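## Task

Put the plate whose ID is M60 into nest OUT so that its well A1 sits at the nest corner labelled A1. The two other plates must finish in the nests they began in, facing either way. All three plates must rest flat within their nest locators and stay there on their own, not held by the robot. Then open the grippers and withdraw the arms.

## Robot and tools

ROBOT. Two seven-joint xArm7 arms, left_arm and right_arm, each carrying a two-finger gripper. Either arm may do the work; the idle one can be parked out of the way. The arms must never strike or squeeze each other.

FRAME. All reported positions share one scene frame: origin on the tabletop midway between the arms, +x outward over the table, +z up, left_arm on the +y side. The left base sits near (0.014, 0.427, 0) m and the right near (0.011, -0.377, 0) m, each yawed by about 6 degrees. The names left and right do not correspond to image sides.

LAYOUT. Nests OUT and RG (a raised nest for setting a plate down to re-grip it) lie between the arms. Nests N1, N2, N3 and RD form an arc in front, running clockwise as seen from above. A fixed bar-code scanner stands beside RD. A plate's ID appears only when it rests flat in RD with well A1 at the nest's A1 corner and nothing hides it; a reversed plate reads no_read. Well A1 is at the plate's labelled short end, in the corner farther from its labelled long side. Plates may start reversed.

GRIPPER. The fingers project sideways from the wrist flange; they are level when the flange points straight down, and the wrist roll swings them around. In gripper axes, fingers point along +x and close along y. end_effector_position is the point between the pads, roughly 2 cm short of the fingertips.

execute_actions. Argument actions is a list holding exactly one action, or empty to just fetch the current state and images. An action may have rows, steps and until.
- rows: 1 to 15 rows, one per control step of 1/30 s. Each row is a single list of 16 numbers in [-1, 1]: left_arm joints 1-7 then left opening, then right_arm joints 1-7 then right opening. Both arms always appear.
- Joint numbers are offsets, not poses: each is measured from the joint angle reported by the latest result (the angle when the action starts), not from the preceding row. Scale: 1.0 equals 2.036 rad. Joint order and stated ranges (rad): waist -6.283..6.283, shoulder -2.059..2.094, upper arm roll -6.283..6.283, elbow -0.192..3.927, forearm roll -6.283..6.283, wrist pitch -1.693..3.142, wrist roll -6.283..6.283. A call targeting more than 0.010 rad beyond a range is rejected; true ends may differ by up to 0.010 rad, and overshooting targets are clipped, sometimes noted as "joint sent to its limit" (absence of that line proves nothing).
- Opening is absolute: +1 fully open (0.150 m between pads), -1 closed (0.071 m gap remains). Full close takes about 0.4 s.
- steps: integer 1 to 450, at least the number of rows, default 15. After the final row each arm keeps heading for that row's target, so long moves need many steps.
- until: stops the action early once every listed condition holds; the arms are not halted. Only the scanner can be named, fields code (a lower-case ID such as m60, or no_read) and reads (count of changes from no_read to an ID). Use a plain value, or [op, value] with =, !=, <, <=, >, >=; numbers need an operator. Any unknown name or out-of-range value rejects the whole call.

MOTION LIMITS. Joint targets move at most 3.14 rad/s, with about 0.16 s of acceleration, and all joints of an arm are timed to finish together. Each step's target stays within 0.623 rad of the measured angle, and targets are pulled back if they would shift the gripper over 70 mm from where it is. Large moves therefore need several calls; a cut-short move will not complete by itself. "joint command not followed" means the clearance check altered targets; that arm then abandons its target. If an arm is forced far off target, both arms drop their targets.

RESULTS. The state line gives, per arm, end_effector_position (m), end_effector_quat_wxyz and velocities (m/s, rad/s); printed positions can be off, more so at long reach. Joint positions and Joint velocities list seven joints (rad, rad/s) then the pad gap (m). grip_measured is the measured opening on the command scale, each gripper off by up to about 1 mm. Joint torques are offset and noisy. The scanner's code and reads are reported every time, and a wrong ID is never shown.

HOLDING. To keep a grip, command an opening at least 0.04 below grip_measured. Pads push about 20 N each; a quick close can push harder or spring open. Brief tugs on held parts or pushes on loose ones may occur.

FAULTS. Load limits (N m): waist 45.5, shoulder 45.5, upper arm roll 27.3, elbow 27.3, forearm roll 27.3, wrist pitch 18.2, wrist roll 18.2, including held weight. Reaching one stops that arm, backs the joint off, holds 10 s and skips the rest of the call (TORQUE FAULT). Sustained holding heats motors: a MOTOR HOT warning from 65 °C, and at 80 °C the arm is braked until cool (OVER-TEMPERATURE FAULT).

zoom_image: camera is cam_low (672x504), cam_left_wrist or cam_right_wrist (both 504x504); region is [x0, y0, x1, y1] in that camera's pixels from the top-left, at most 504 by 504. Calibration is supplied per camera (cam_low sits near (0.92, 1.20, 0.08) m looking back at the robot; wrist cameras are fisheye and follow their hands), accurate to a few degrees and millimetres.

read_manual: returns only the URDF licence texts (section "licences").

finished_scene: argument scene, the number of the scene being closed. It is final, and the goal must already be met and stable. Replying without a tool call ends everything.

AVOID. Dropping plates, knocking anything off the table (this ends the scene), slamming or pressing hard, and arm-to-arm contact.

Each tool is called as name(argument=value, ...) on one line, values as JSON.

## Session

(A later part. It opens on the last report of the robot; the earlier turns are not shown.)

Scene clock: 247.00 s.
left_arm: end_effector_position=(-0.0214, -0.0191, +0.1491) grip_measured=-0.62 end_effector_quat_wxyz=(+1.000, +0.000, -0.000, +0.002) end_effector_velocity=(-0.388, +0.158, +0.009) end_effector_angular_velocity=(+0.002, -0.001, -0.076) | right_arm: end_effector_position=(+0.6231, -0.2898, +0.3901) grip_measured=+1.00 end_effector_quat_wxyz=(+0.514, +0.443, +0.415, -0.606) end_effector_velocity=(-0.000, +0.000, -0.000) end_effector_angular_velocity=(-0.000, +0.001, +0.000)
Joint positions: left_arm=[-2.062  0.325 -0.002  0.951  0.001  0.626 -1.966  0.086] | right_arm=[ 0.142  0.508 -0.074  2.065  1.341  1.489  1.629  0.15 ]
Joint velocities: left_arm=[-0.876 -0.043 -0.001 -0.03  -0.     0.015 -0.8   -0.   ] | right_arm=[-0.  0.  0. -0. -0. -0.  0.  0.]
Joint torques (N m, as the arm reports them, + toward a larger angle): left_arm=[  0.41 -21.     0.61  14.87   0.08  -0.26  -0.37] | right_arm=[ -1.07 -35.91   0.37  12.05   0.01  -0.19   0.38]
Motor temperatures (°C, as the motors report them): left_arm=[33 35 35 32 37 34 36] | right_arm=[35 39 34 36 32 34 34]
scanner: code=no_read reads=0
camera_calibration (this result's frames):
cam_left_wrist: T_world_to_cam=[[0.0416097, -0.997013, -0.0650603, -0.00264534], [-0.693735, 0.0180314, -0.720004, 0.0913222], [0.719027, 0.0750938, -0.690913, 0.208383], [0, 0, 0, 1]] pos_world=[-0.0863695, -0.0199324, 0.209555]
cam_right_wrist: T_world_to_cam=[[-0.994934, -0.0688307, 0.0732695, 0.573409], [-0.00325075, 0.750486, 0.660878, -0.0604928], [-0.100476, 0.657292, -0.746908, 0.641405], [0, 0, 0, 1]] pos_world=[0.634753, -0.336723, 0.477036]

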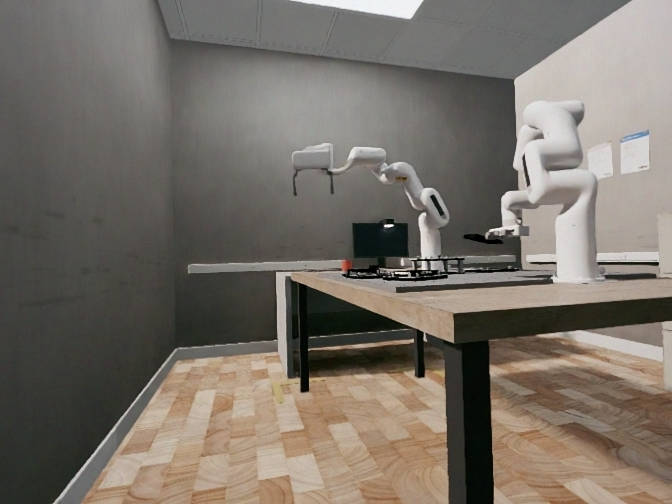

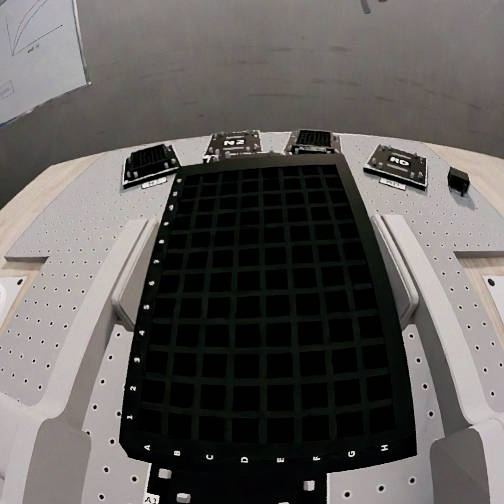

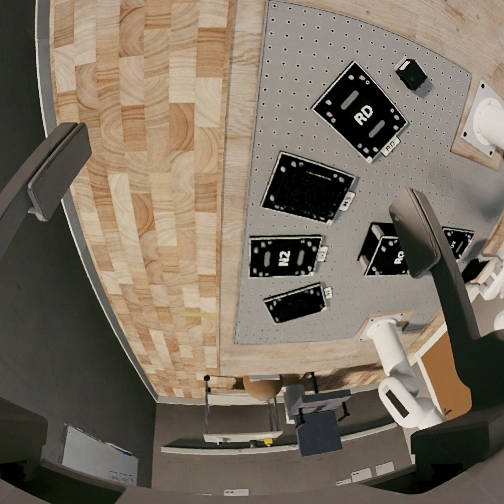

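execute_actions(actions=[{"rows":[[-0.047,-0.002,0,-0.0015,0,0.0005,-0.043,-0.75,0,0,0,0,0,0,0,1]],"steps":15}])

zoom_image(camera="cam_low", region=[440, 210, 560, 290])

zoom_image(camera="cam_right_wrist", region=[400, 190, 504, 320])

Scene clock: 255.47 s.
left_arm: end_effector_position=(-0.0628, +0.0000, +0.1500) grip_measured=-0.62 end_effector_quat_wxyz=(+1.000, +0.000, -0.000, -0.002) end_effector_velocity=(-0.000, -0.000, +0.000) end_effector_angular_velocity=(-0.003, +0.001, +0.001) | right_arm: end_effector_position=(+0.6231, -0.2898, +0.3901) grip_measured=+1.00 end_effector_quat_wxyz=(+0.514, +0.443, +0.415, -0.606) end_effector_velocity=(+0.000, -0.000, -0.000) end_effector_angular_velocity=(-0.001, -0.001, -0.000)
Joint positions: left_arm=[-2.158  0.321 -0.002  0.948  0.001  0.627 -2.054  0.086] | right_arm=[ 0.142  0.508 -0.074  2.065  1.341  1.489  1.629  0.15 ]
Joint velocities: left_arm=[ 0.    -0.    -0.001  0.001  0.001 -0.002 -0.002  0.   ] | right_arm=[-0.001  0.     0.     0.    -0.    -0.    -0.001  0.   ]
Joint torques (N m, as the arm reports them, + toward a larger angle): left_arm=[ -0.47 -20.66   0.51  15.23   0.18  -0.41  -0.45] | right_arm=[ -0.71 -36.24   0.15  12.18   0.04  -0.18   0.61]
Motor temperatures (°C, as the motors report them): left_arm=[33 35 35 33 37 34 36] | right_arm=[35 39 34 36 32 34 34]
scanner: code=no_read reads=0
camera_calibration (this result's frames):
cam_left_wrist: T_world_to_cam=[[0.033508, -0.997322, -0.0650132, 0.0176711], [-0.693519, 0.0236377, -0.720051, 0.0628941], [0.719659, 0.0692153, -0.690869, 0.237349], [0, 0, 0, 1]] pos_world=[-0.127784, -0.000291063, 0.210413]
cam_right_wrist: T_world_to_cam=[[-0.994934, -0.0688307, 0.0732697, 0.573409], [-0.00325063, 0.750486, 0.660878, -0.0604929], [-0.100477, 0.657292, -0.746908, 0.641405], [0, 0, 0, 1]] pos_world=[0.634753, -0.336723, 0.477036]

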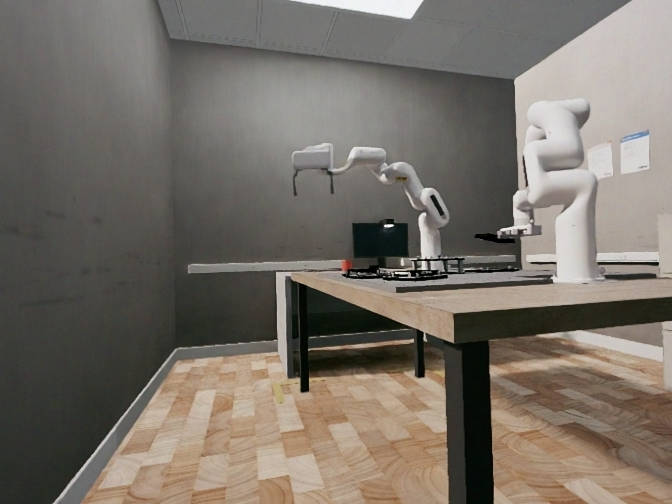

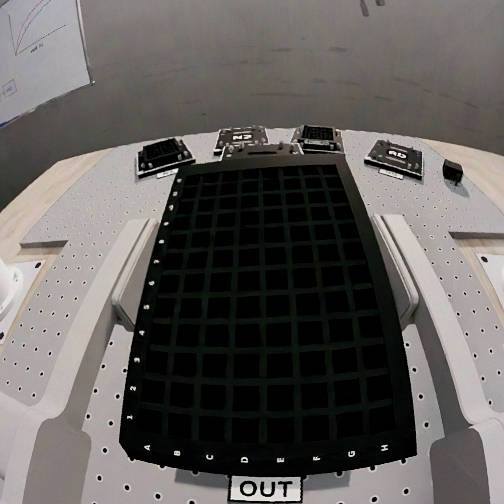

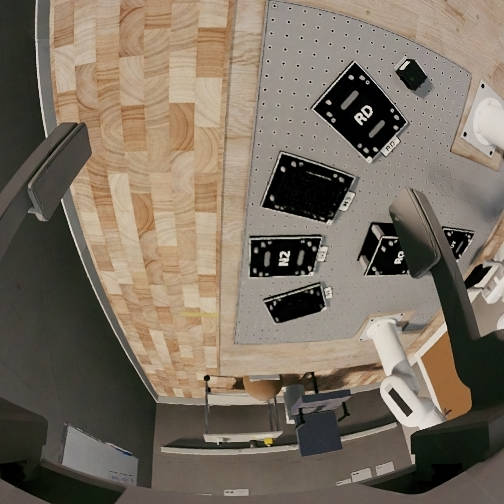

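Region (440, 210, 560, 290) of cam_low's 672x504 image, scaled by 4.200, with more detail than that image has.

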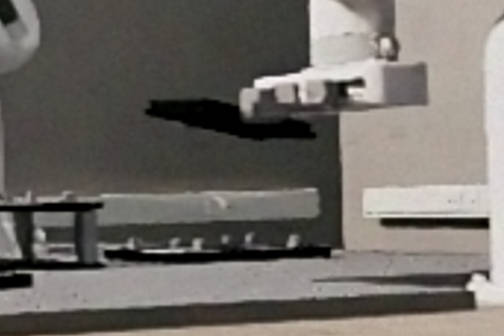

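Region (400, 190, 504, 320) of cam_right_wrist's 504x504 image, scaled by 3.877, with more detail than that image has; it fills the left 403 columns of this view, and the rest is white.

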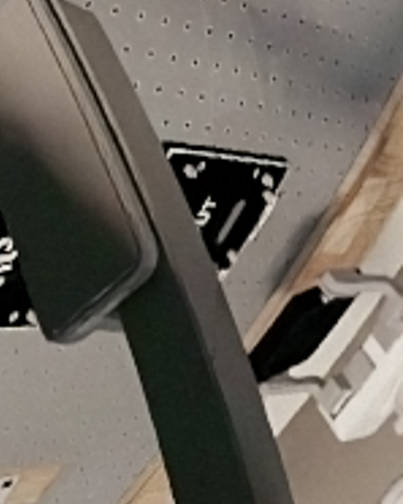

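execute_actions(actions=[{"rows":[[0.021,0.0855,0,-0.0216,0,-0.107,0.021,-0.75,0,0,0,0,0,0,0,1]],"steps":25}])

zoom_image(camera="cam_low", region=[440, 220, 560, 290])

Scene clock: 273.47 s.
left_arm: end_effector_position=(-0.0389, +0.0028, +0.0699) grip_measured=-0.62 end_effector_quat_wxyz=(+1.000, +0.000, +0.000, -0.002) end_effector_velocity=(-0.000, -0.000, -0.001) end_effector_angular_velocity=(+0.000, +0.000, -0.001) | right_arm: end_effector_position=(+0.6231, -0.2898, +0.3901) grip_measured=+1.00 end_effector_quat_wxyz=(+0.514, +0.443, +0.415, -0.606) end_effector_velocity=(+0.000, +0.000, +0.000) end_effector_angular_velocity=(+0.000, -0.001, +0.000)
Joint positions: left_arm=[-2.115  0.495 -0.002  0.904  0.001  0.41  -2.011  0.086] | right_arm=[ 0.142  0.508 -0.074  2.065  1.341  1.489  1.629  0.15 ]
Joint velocities: left_arm=[-0.     0.003 -0.     0.001 -0.001 -0.002  0.001  0.   ] | right_arm=[ 0.    -0.    -0.     0.     0.001 -0.    -0.     0.   ]
Joint torques (N m, as the arm reports them, + toward a larger angle): left_arm=[ -0.52 -21.98   0.46  12.85   0.14  -0.45  -0.48] | right_arm=[ -0.82 -35.91   0.33  12.31   0.25  -0.17   0.38]
Motor temperatures (°C, as the motors report them): left_arm=[33 35 35 33 37 34 36] | right_arm=[35 39 34 36 32 34 34]
scanner: code=no_read reads=0
camera_calibration (this result's frames):
cam_left_wrist: T_world_to_cam=[[0.0333501, -0.997322, -0.0650965, 0.0144114], [-0.693963, 0.0237645, -0.719618, 0.0217412], [0.719237, 0.069174, -0.691312, 0.164638], [0, 0, 0, 1]] pos_world=[-0.103807, 0.00246748, 0.1304]
cam_right_wrist: T_world_to_cam=[[-0.994934, -0.0688307, 0.0732693, 0.573409], [-0.00325087, 0.750486, 0.660878, -0.0604927], [-0.100476, 0.657292, -0.746908, 0.641405], [0, 0, 0, 1]] pos_world=[0.634753, -0.336723, 0.477036]

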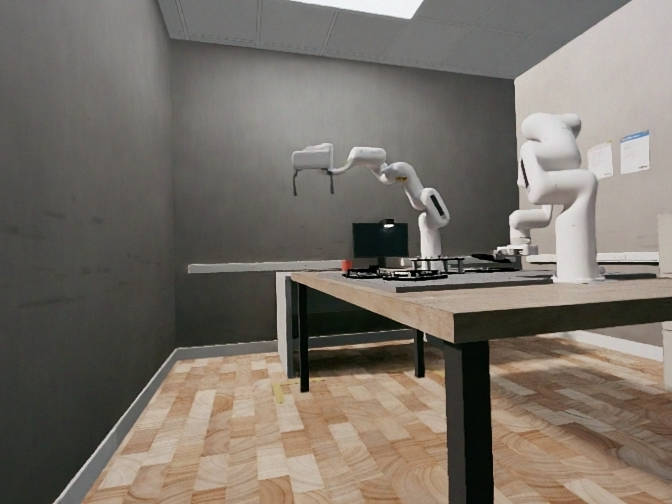

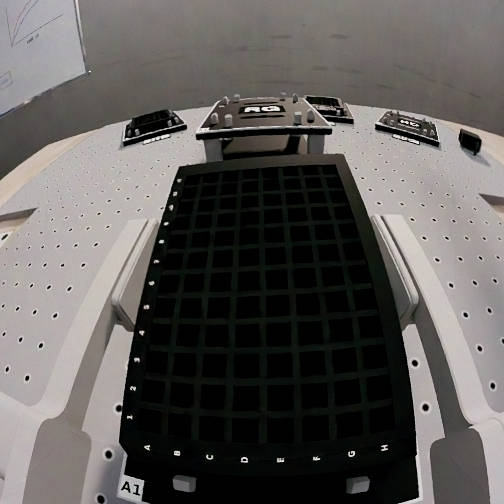

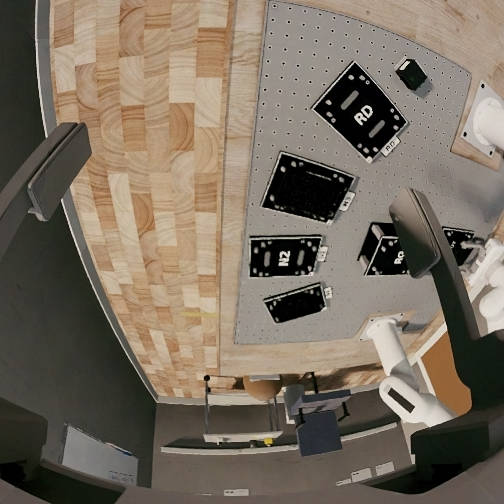

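Region (440, 220, 560, 290) of cam_low's 672x504 image, scaled by 4.200, with more detail than that image has; it fills the top 294 rows of this view, and the rest is white.

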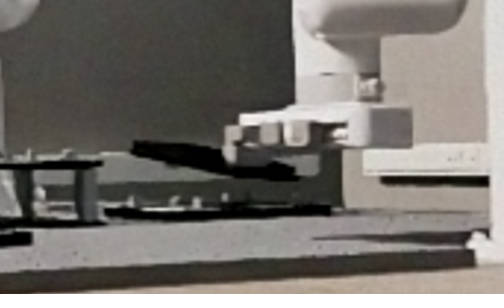

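execute_actions(actions=[{"rows":[[-0.0043,0.0224,0,0.0096,0,-0.0128,-0.0043,-0.75,0,0,0,0,0,0,0,1]],"steps":15}])

zoom_image(camera="cam_low", region=[450, 230, 540, 285])

Scene clock: 293.77 s.
left_arm: end_effector_position=(-0.0436, +0.0019, +0.0560) grip_measured=-0.62 end_effector_quat_wxyz=(+1.000, +0.000, +0.000, -0.002) end_effector_velocity=(-0.000, -0.000, -0.000) end_effector_angular_velocity=(-0.000, +0.001, -0.000) | right_arm: end_effector_position=(+0.6231, -0.2898, +0.3901) grip_measured=+1.00 end_effector_quat_wxyz=(+0.514, +0.443, +0.415, -0.606) end_effector_velocity=(+0.000, +0.000, +0.000) end_effector_angular_velocity=(+0.002, -0.000, -0.001)
Joint positions: left_arm=[-2.124  0.54  -0.002  0.923  0.001  0.384 -2.02   0.086] | right_arm=[ 0.142  0.508 -0.074  2.065  1.341  1.489  1.629  0.15 ]
Joint velocities: left_arm=[-0.     0.001 -0.     0.    -0.001 -0.001  0.001 -0.   ] | right_arm=[-0.001 -0.     0.     0.     0.002 -0.    -0.     0.   ]
Joint torques (N m, as the arm reports them, + toward a larger angle): left_arm=[ -0.98 -22.1    0.07  12.8    0.02  -0.34  -0.49] | right_arm=[ -0.79 -36.34   0.24  12.29   0.07  -0.28   0.44]
Motor temperatures (°C, as the motors report them): left_arm=[33 35 34 33 37 34 36] | right_arm=[35 39 34 36 32 34 34]
scanner: code=no_read reads=0
camera_calibration (this result's frames):
cam_left_wrist: T_world_to_cam=[[0.0338487, -0.997306, -0.0650784, 0.0127845], [-0.693932, 0.0234086, -0.71966, 0.00845757], [0.719244, 0.0695196, -0.69127, 0.158508], [0, 0, 0, 1]] pos_world=[-0.108569, 0.00153266, 0.11649]
cam_right_wrist: T_world_to_cam=[[-0.994934, -0.0688306, 0.0732697, 0.573409], [-0.00325056, 0.750486, 0.660878, -0.0604928], [-0.100476, 0.657292, -0.746908, 0.641405], [0, 0, 0, 1]] pos_world=[0.634753, -0.336723, 0.477036]

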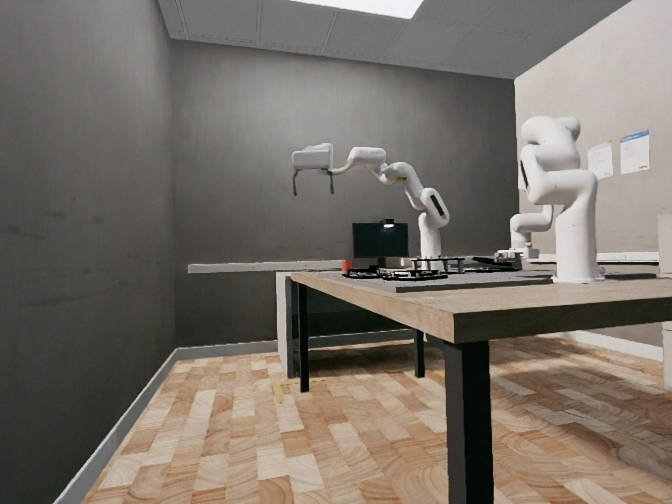

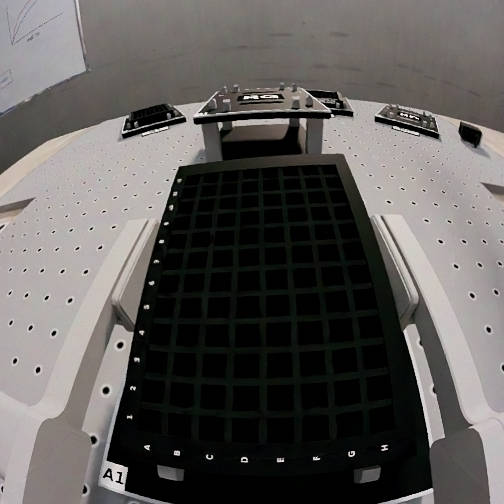

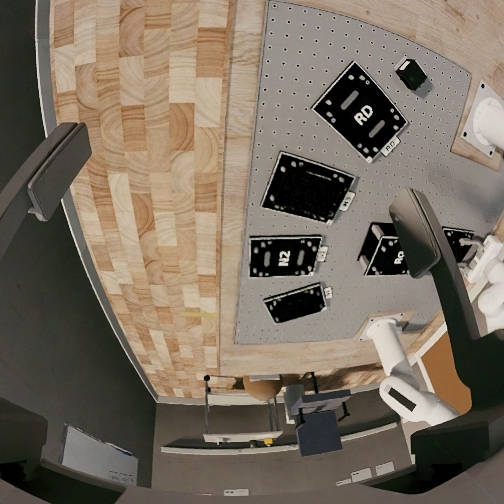

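Region (450, 230, 540, 285) of cam_low's 672x504 image, scaled by 5.600, with more detail than that image has.

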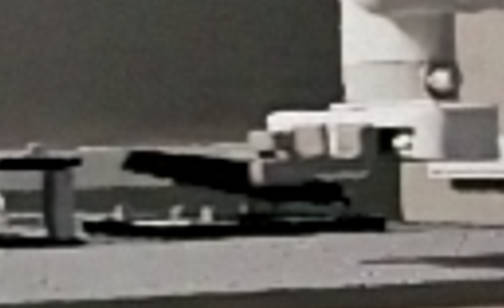

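execute_actions(actions=[{"rows":[[0.0005,0.008,0,0.003,0,-0.005,0.0005,-0.75,0,0,0,0,0,0,0,1],[0.0005,0.008,0,0.003,0,-0.005,0.0005,-0.75,0,0,0,0,0,0,0,1],[0.0005,0.008,0,0.003,0,-0.005,0.0005,-0.75,0,0,0,0,0,0,0,1],[0.0005,0.008,0,0.003,0,-0.005,0.0005,-0.75,0,0,0,0,0,0,0,1],[0.0005,0.008,0,0.003,0,-0.005,0.0005,-0.75,0,0,0,0,0,0,0,1],[0.0005,0.0167,0,0.0057,0,-0.0109,0.0005,-0.75,0,0,0,0,0,0,0,1]],"steps":18}])

zoom_image(camera="cam_low", region=[450, 230, 540, 285])

Scene clock: 319.00 s.
left_arm: end_effector_position=(-0.0430, +0.0006, +0.0450) grip_measured=-0.62 end_effector_quat_wxyz=(+1.000, +0.000, -0.000, -0.001) end_effector_velocity=(-0.000, +0.001, -0.001) end_effector_angular_velocity=(+0.002, +0.000, -0.001) | right_arm: end_effector_position=(+0.6231, -0.2898, +0.3901) grip_measured=+1.00 end_effector_quat_wxyz=(+0.514, +0.443, +0.415, -0.606) end_effector_velocity=(+0.000, -0.001, -0.000) end_effector_angular_velocity=(+0.000, +0.001, -0.001)
Joint positions: left_arm=[-2.122  0.574 -0.001  0.935  0.001  0.362 -2.018  0.086] | right_arm=[ 0.142  0.508 -0.074  2.065  1.341  1.489  1.629  0.15 ]
Joint velocities: left_arm=[-0.     0.002 -0.001 -0.001 -0.001 -0.001  0.     0.   ] | right_arm=[-0.     0.    -0.001 -0.     0.     0.     0.     0.   ]
Joint torques (N m, as the arm reports them, + toward a larger angle): left_arm=[ -3.29 -21.04  -2.57  12.16  -0.18  -0.64  -0.59] | right_arm=[ -0.76 -36.     0.19  12.11   0.08  -0.22   0.32]
Motor temperatures (°C, as the motors report them): left_arm=[33 35 35 32 37 34 36] | right_arm=[35 39 34 36 32 34 34]
scanner: code=no_read reads=0
camera_calibration (this result's frames):
cam_left_wrist: T_world_to_cam=[[0.0349481, -0.997283, -0.0648449, 0.0108132], [-0.69366, 0.0225042, -0.719951, 0.0010467], [0.719455, 0.0701412, -0.690989, 0.150566], [0, 0, 0, 1]] pos_world=[-0.107978, 0.00019938, 0.105494]
cam_right_wrist: T_world_to_cam=[[-0.994934, -0.0688306, 0.0732699, 0.573409], [-0.00325042, 0.750486, 0.660878, -0.0604927], [-0.100477, 0.657292, -0.746908, 0.641405], [0, 0, 0, 1]] pos_world=[0.634753, -0.336723, 0.477036]

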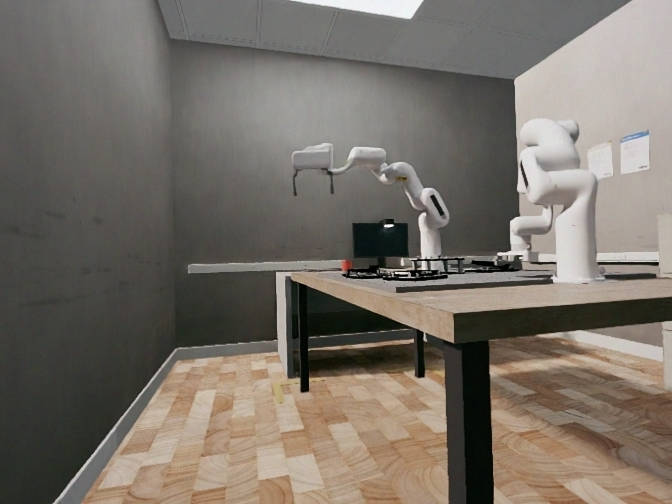

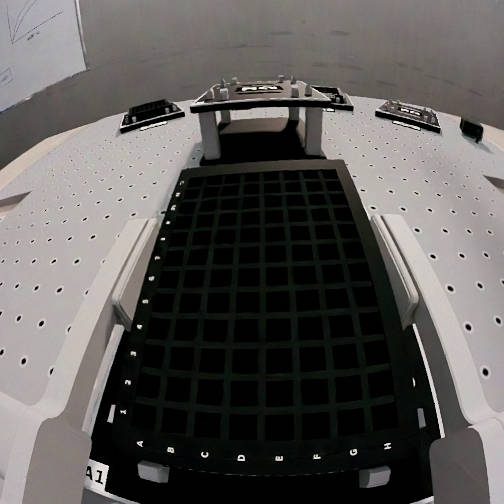

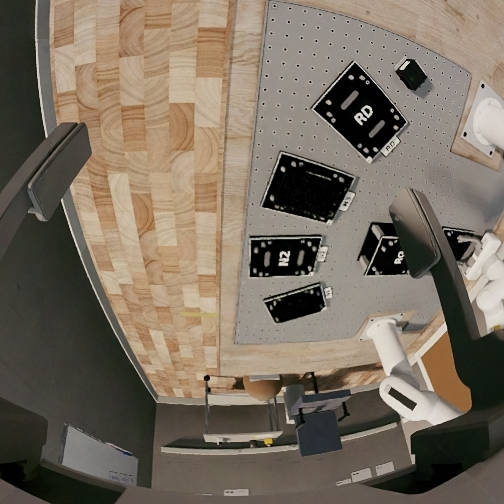

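Region (450, 230, 540, 285) of cam_low's 672x504 image, scaled by 5.600, with more detail than that image has.

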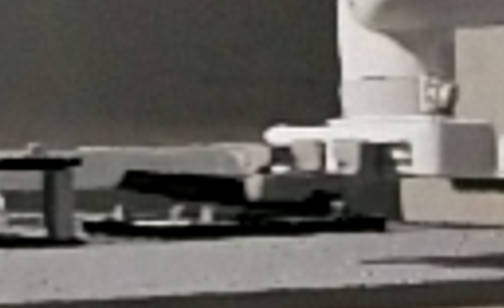

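execute_actions(actions=[{"rows":[[0,0.004,0,0.001,0,-0.003,0,-0.75,0,0,0,0,0,0,0,1],[0,0.004,0,0.001,0,-0.003,0,-0.75,0,0,0,0,0,0,0,1],[0,0.004,0,0.001,0,-0.003,0,-0.75,0,0,0,0,0,0,0,1],[0,0.008,0,0.002,0,-0.006,0,-0.75,0,0,0,0,0,0,0,1],[0,0.008,0,0.002,0,-0.006,0,-0.75,0,0,0,0,0,0,0,1],[0,0.008,0,0.002,0,-0.006,0,-0.75,0,0,0,0,0,0,0,1],[0,0.008,0,0.002,0,-0.006,0,-0.75,0,0,0,0,0,0,0,1],[0,0.0115,0,0.0027,0,-0.0086,0,-0.75,0,0,0,0,0,0,0,1]],"steps":18}])

zoom_image(camera="cam_low", region=[450, 230, 540, 285])

Scene clock: 327.17 s.
left_arm: end_effector_position=(-0.0435, +0.0004, +0.0371) grip_measured=-0.62 end_effector_quat_wxyz=(+1.000, -0.000, +0.000, -0.002) end_effector_velocity=(+0.000, +0.000, -0.000) end_effector_angular_velocity=(-0.000, +0.000, +0.004) | right_arm: end_effector_position=(+0.6231, -0.2898, +0.3901) grip_measured=+1.00 end_effector_quat_wxyz=(+0.514, +0.443, +0.415, -0.606) end_effector_velocity=(+0.000, +0.000, -0.000) end_effector_angular_velocity=(-0.002, -0.001, +0.001)
Joint positions: left_arm=[-2.123  0.597 -0.001  0.941  0.002  0.344 -2.018  0.086] | right_arm=[ 0.142  0.508 -0.074  2.065  1.341  1.489  1.629  0.15 ]
Joint velocities: left_arm=[ 0.001  0.001  0.     0.001 -0.001 -0.001 -0.003  0.   ] | right_arm=[ 0.    -0.     0.    -0.    -0.002 -0.    -0.001  0.   ]
Joint torques (N m, as the arm reports them, + toward a larger angle): left_arm=[ -3.99 -20.01  -3.19   8.59  -0.86  -0.05  -1.56] | right_arm=[ -0.73 -36.04   0.36  12.19   0.13   0.02   0.4 ]
Motor temperatures (°C, as the motors report them): left_arm=[33 35 35 32 37 34 36] | right_arm=[35 39 34 36 32 34 34]
scanner: code=no_read reads=0
camera_calibration (this result's frames):
cam_left_wrist: T_world_to_cam=[[0.0333763, -0.997394, -0.0639577, 0.010023], [-0.694127, 0.022909, -0.719487, -0.00501531], [0.719078, 0.0684086, -0.691554, 0.145492], [0, 0, 0, 1]] pos_world=[-0.108436, 0.000158833, 0.0976481]
cam_right_wrist: T_world_to_cam=[[-0.994934, -0.0688308, 0.0732698, 0.573409], [-0.0032506, 0.750486, 0.660878, -0.0604928], [-0.100477, 0.657292, -0.746908, 0.641405], [0, 0, 0, 1]] pos_world=[0.634753, -0.336723, 0.477036]

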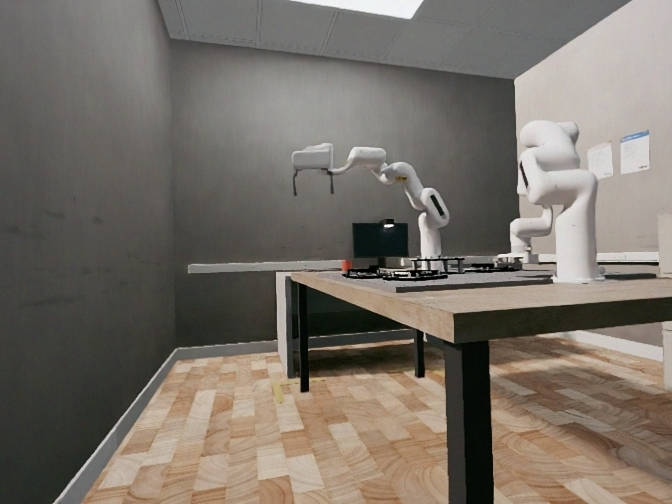

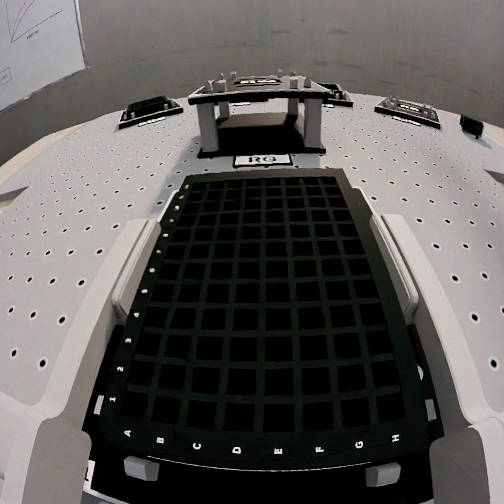

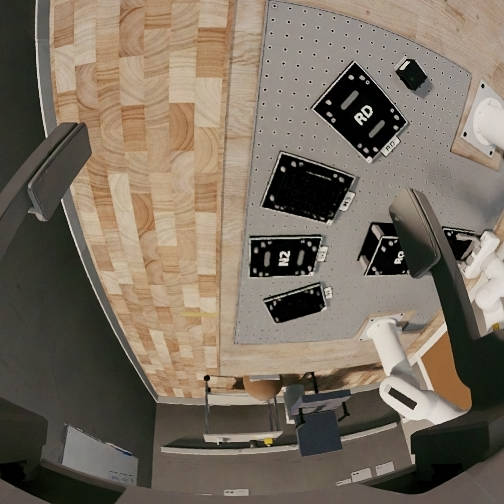

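Region (450, 230, 540, 285) of cam_low's 672x504 image, scaled by 5.600, with more detail than that image has.

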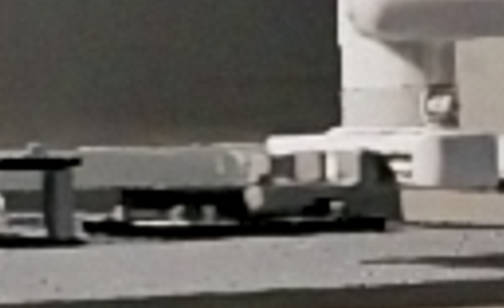

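execute_actions(actions=[{"rows":[[0,0,0,0,0,0,0,-0.2,0,0,0,0,0,0,0,1]],"steps":15}])

execute_actions(actions=[{"rows":[[0,-0.12,0,-0.012,0,0.108,0,0.3,0,0,0,0,0,0,0,1]],"steps":25}])

zoom_image(camera="cam_low", region=[450, 230, 540, 285])

zoom_image(camera="cam_left_wrist", region=[130, 180, 400, 450])

Scene clock: 334.27 s.
left_arm: end_effector_position=(-0.0435, +0.0008, +0.0368) grip_measured=-0.20 end_effector_quat_wxyz=(+1.000, +0.000, +0.000, -0.002) end_effector_velocity=(-0.001, -0.004, +0.002) end_effector_angular_velocity=(-0.009, +0.003, -0.004) | right_arm: end_effector_position=(+0.6231, -0.2898, +0.3901) grip_measured=+1.00 end_effector_quat_wxyz=(+0.514, +0.443, +0.415, -0.606) end_effector_velocity=(+0.000, +0.000, -0.000) end_effector_angular_velocity=(-0.000, -0.000, +0.001)
Joint positions: left_arm=[-2.123  0.597 -0.002  0.941  0.001  0.344 -2.018  0.103] | right_arm=[ 0.142  0.508 -0.074  2.065  1.341  1.489  1.629  0.15 ]
Joint velocities: left_arm=[-0.    -0.003  0.001  0.005  0.002 -0.002  0.003  0.   ] | right_arm=[ 0.     0.     0.    -0.    -0.     0.    -0.001  0.   ]
Joint torques (N m, as the arm reports them, + toward a larger angle): left_arm=[ -0.58 -22.71   0.04  11.67   0.12  -0.48  -0.28] | right_arm=[ -0.73 -35.91   0.27  12.23  -0.05  -0.02   0.58]
Motor temperatures (°C, as the motors report them): left_arm=[33 35 35 32 37 34 36] | right_arm=[35 39 34 36 32 34 34]
scanner: code=no_read reads=0
camera_calibration (this result's frames):
cam_left_wrist: T_world_to_cam=[[0.0334786, -0.997315, -0.0651297, 0.0104785], [-0.693898, 0.0237057, -0.719683, -0.00525598], [0.719295, 0.0692873, -0.691241, 0.145241], [0, 0, 0, 1]] pos_world=[-0.108469, 0.000511572, 0.0972964]
cam_right_wrist: T_world_to_cam=[[-0.994934, -0.0688308, 0.0732698, 0.573409], [-0.00325063, 0.750486, 0.660878, -0.0604927], [-0.100477, 0.657292, -0.746908, 0.641405], [0, 0, 0, 1]] pos_world=[0.634753, -0.336723, 0.477036]

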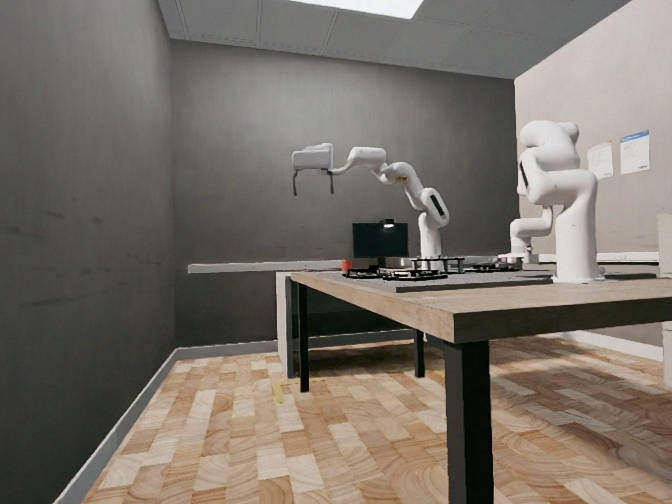

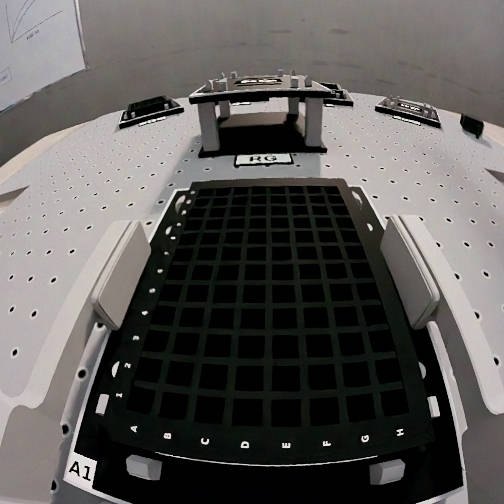

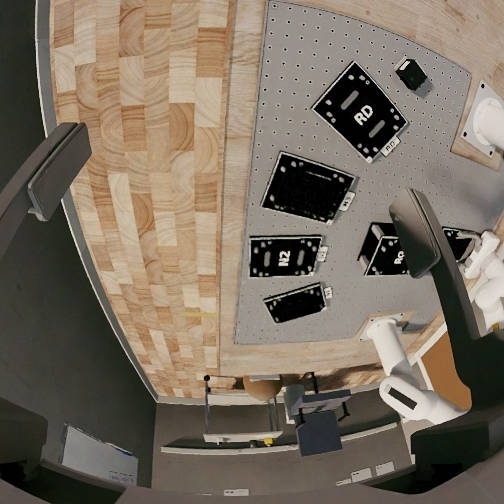

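Scene clock: 335.10 s.
left_arm: end_effector_position=(-0.0445, -0.0013, +0.1289) grip_measured=+0.30 end_effector_quat_wxyz=(+1.000, +0.000, -0.000, -0.002) end_effector_velocity=(-0.000, -0.000, +0.001) end_effector_angular_velocity=(-0.000, -0.000, -0.001) | right_arm: end_effector_position=(+0.6231, -0.2898, +0.3901) grip_measured=+1.00 end_effector_quat_wxyz=(+0.514, +0.443, +0.415, -0.606) end_effector_velocity=(-0.000, -0.000, +0.000) end_effector_angular_velocity=(+0.000, +0.001, -0.001)
Joint positions: left_arm=[-2.123  0.353 -0.002  0.916  0.001  0.564 -2.018  0.122] | right_arm=[ 0.142  0.508 -0.074  2.065  1.341  1.489  1.629  0.15 ]
Joint velocities: left_arm=[-0.001 -0.001  0.     0.001  0.001  0.001 -0.    -0.   ] | right_arm=[-0.    -0.    -0.    -0.     0.     0.     0.001  0.   ]
Joint torques (N m, as the arm reports them, + toward a larger angle): left_arm=[ -0.36 -20.54   0.98  14.69   0.25  -0.47  -0.33] | right_arm=[ -0.63 -36.07   0.23  12.07   0.07  -0.02   0.29]
Motor temperatures (°C, as the motors report them): left_arm=[33 35 35 32 37 34 36] | right_arm=[35 39 34 36 32 34 34]
scanner: code=no_read reads=0
camera_calibration (this result's frames):
cam_left_wrist: T_world_to_cam=[[0.0335, -0.997302, -0.0653251, 0.0143658], [-0.693336, 0.023886, -0.720219, 0.0605247], [0.719835, 0.0694195, -0.690665, 0.209686], [0, 0, 0, 1]] pos_world=[-0.109457, -0.00167499, 0.189352]
cam_right_wrist: T_world_to_cam=[[-0.994934, -0.0688308, 0.0732699, 0.573409], [-0.00325053, 0.750486, 0.660878, -0.0604927], [-0.100477, 0.657292, -0.746908, 0.641405], [0, 0, 0, 1]] pos_world=[0.634753, -0.336723, 0.477035]

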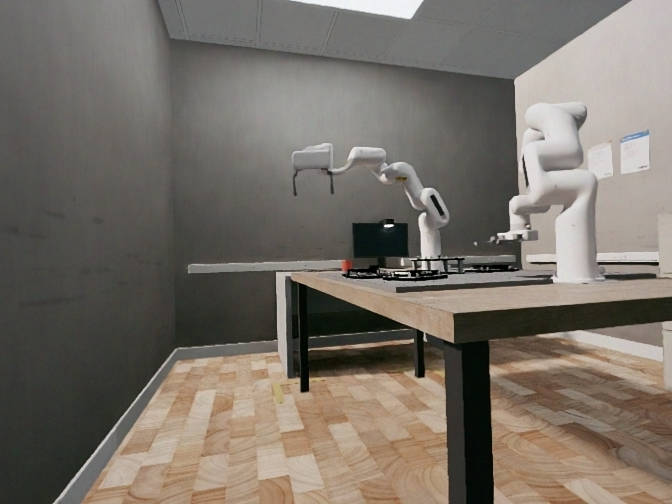

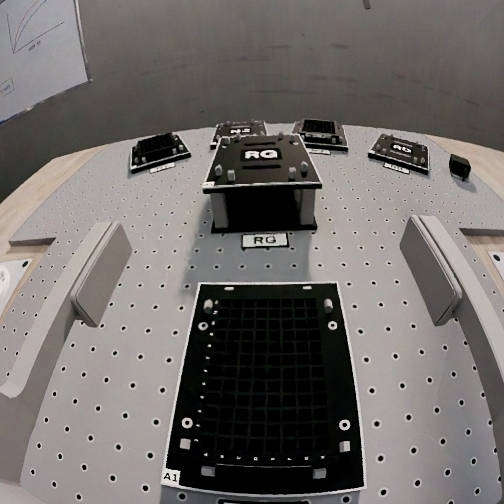

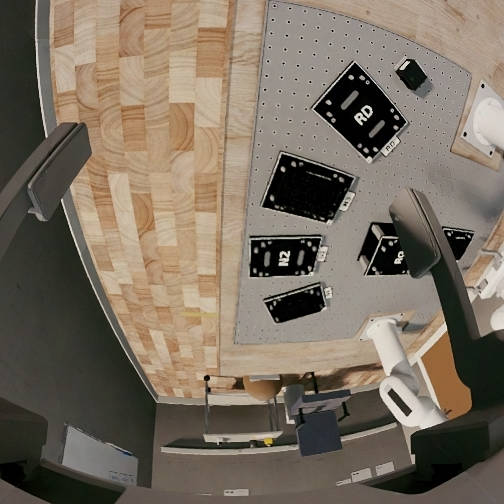

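Region (450, 230, 540, 285) of cam_low's 672x504 image, scaled by 5.600, with more detail than that image has.

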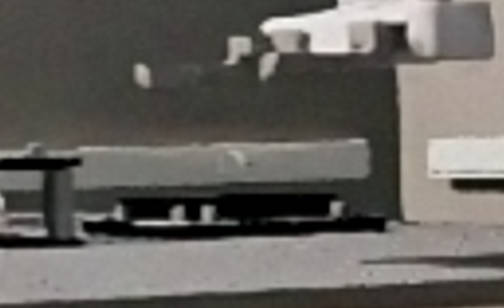

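Region (130, 180, 400, 450) of cam_left_wrist's 504x504 image, scaled by 1.867, with more detail than that image has.

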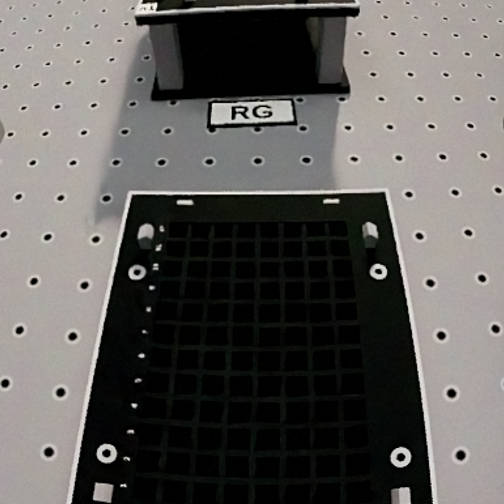

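finished_scene(scene=1)

The scene is finished: the task was done.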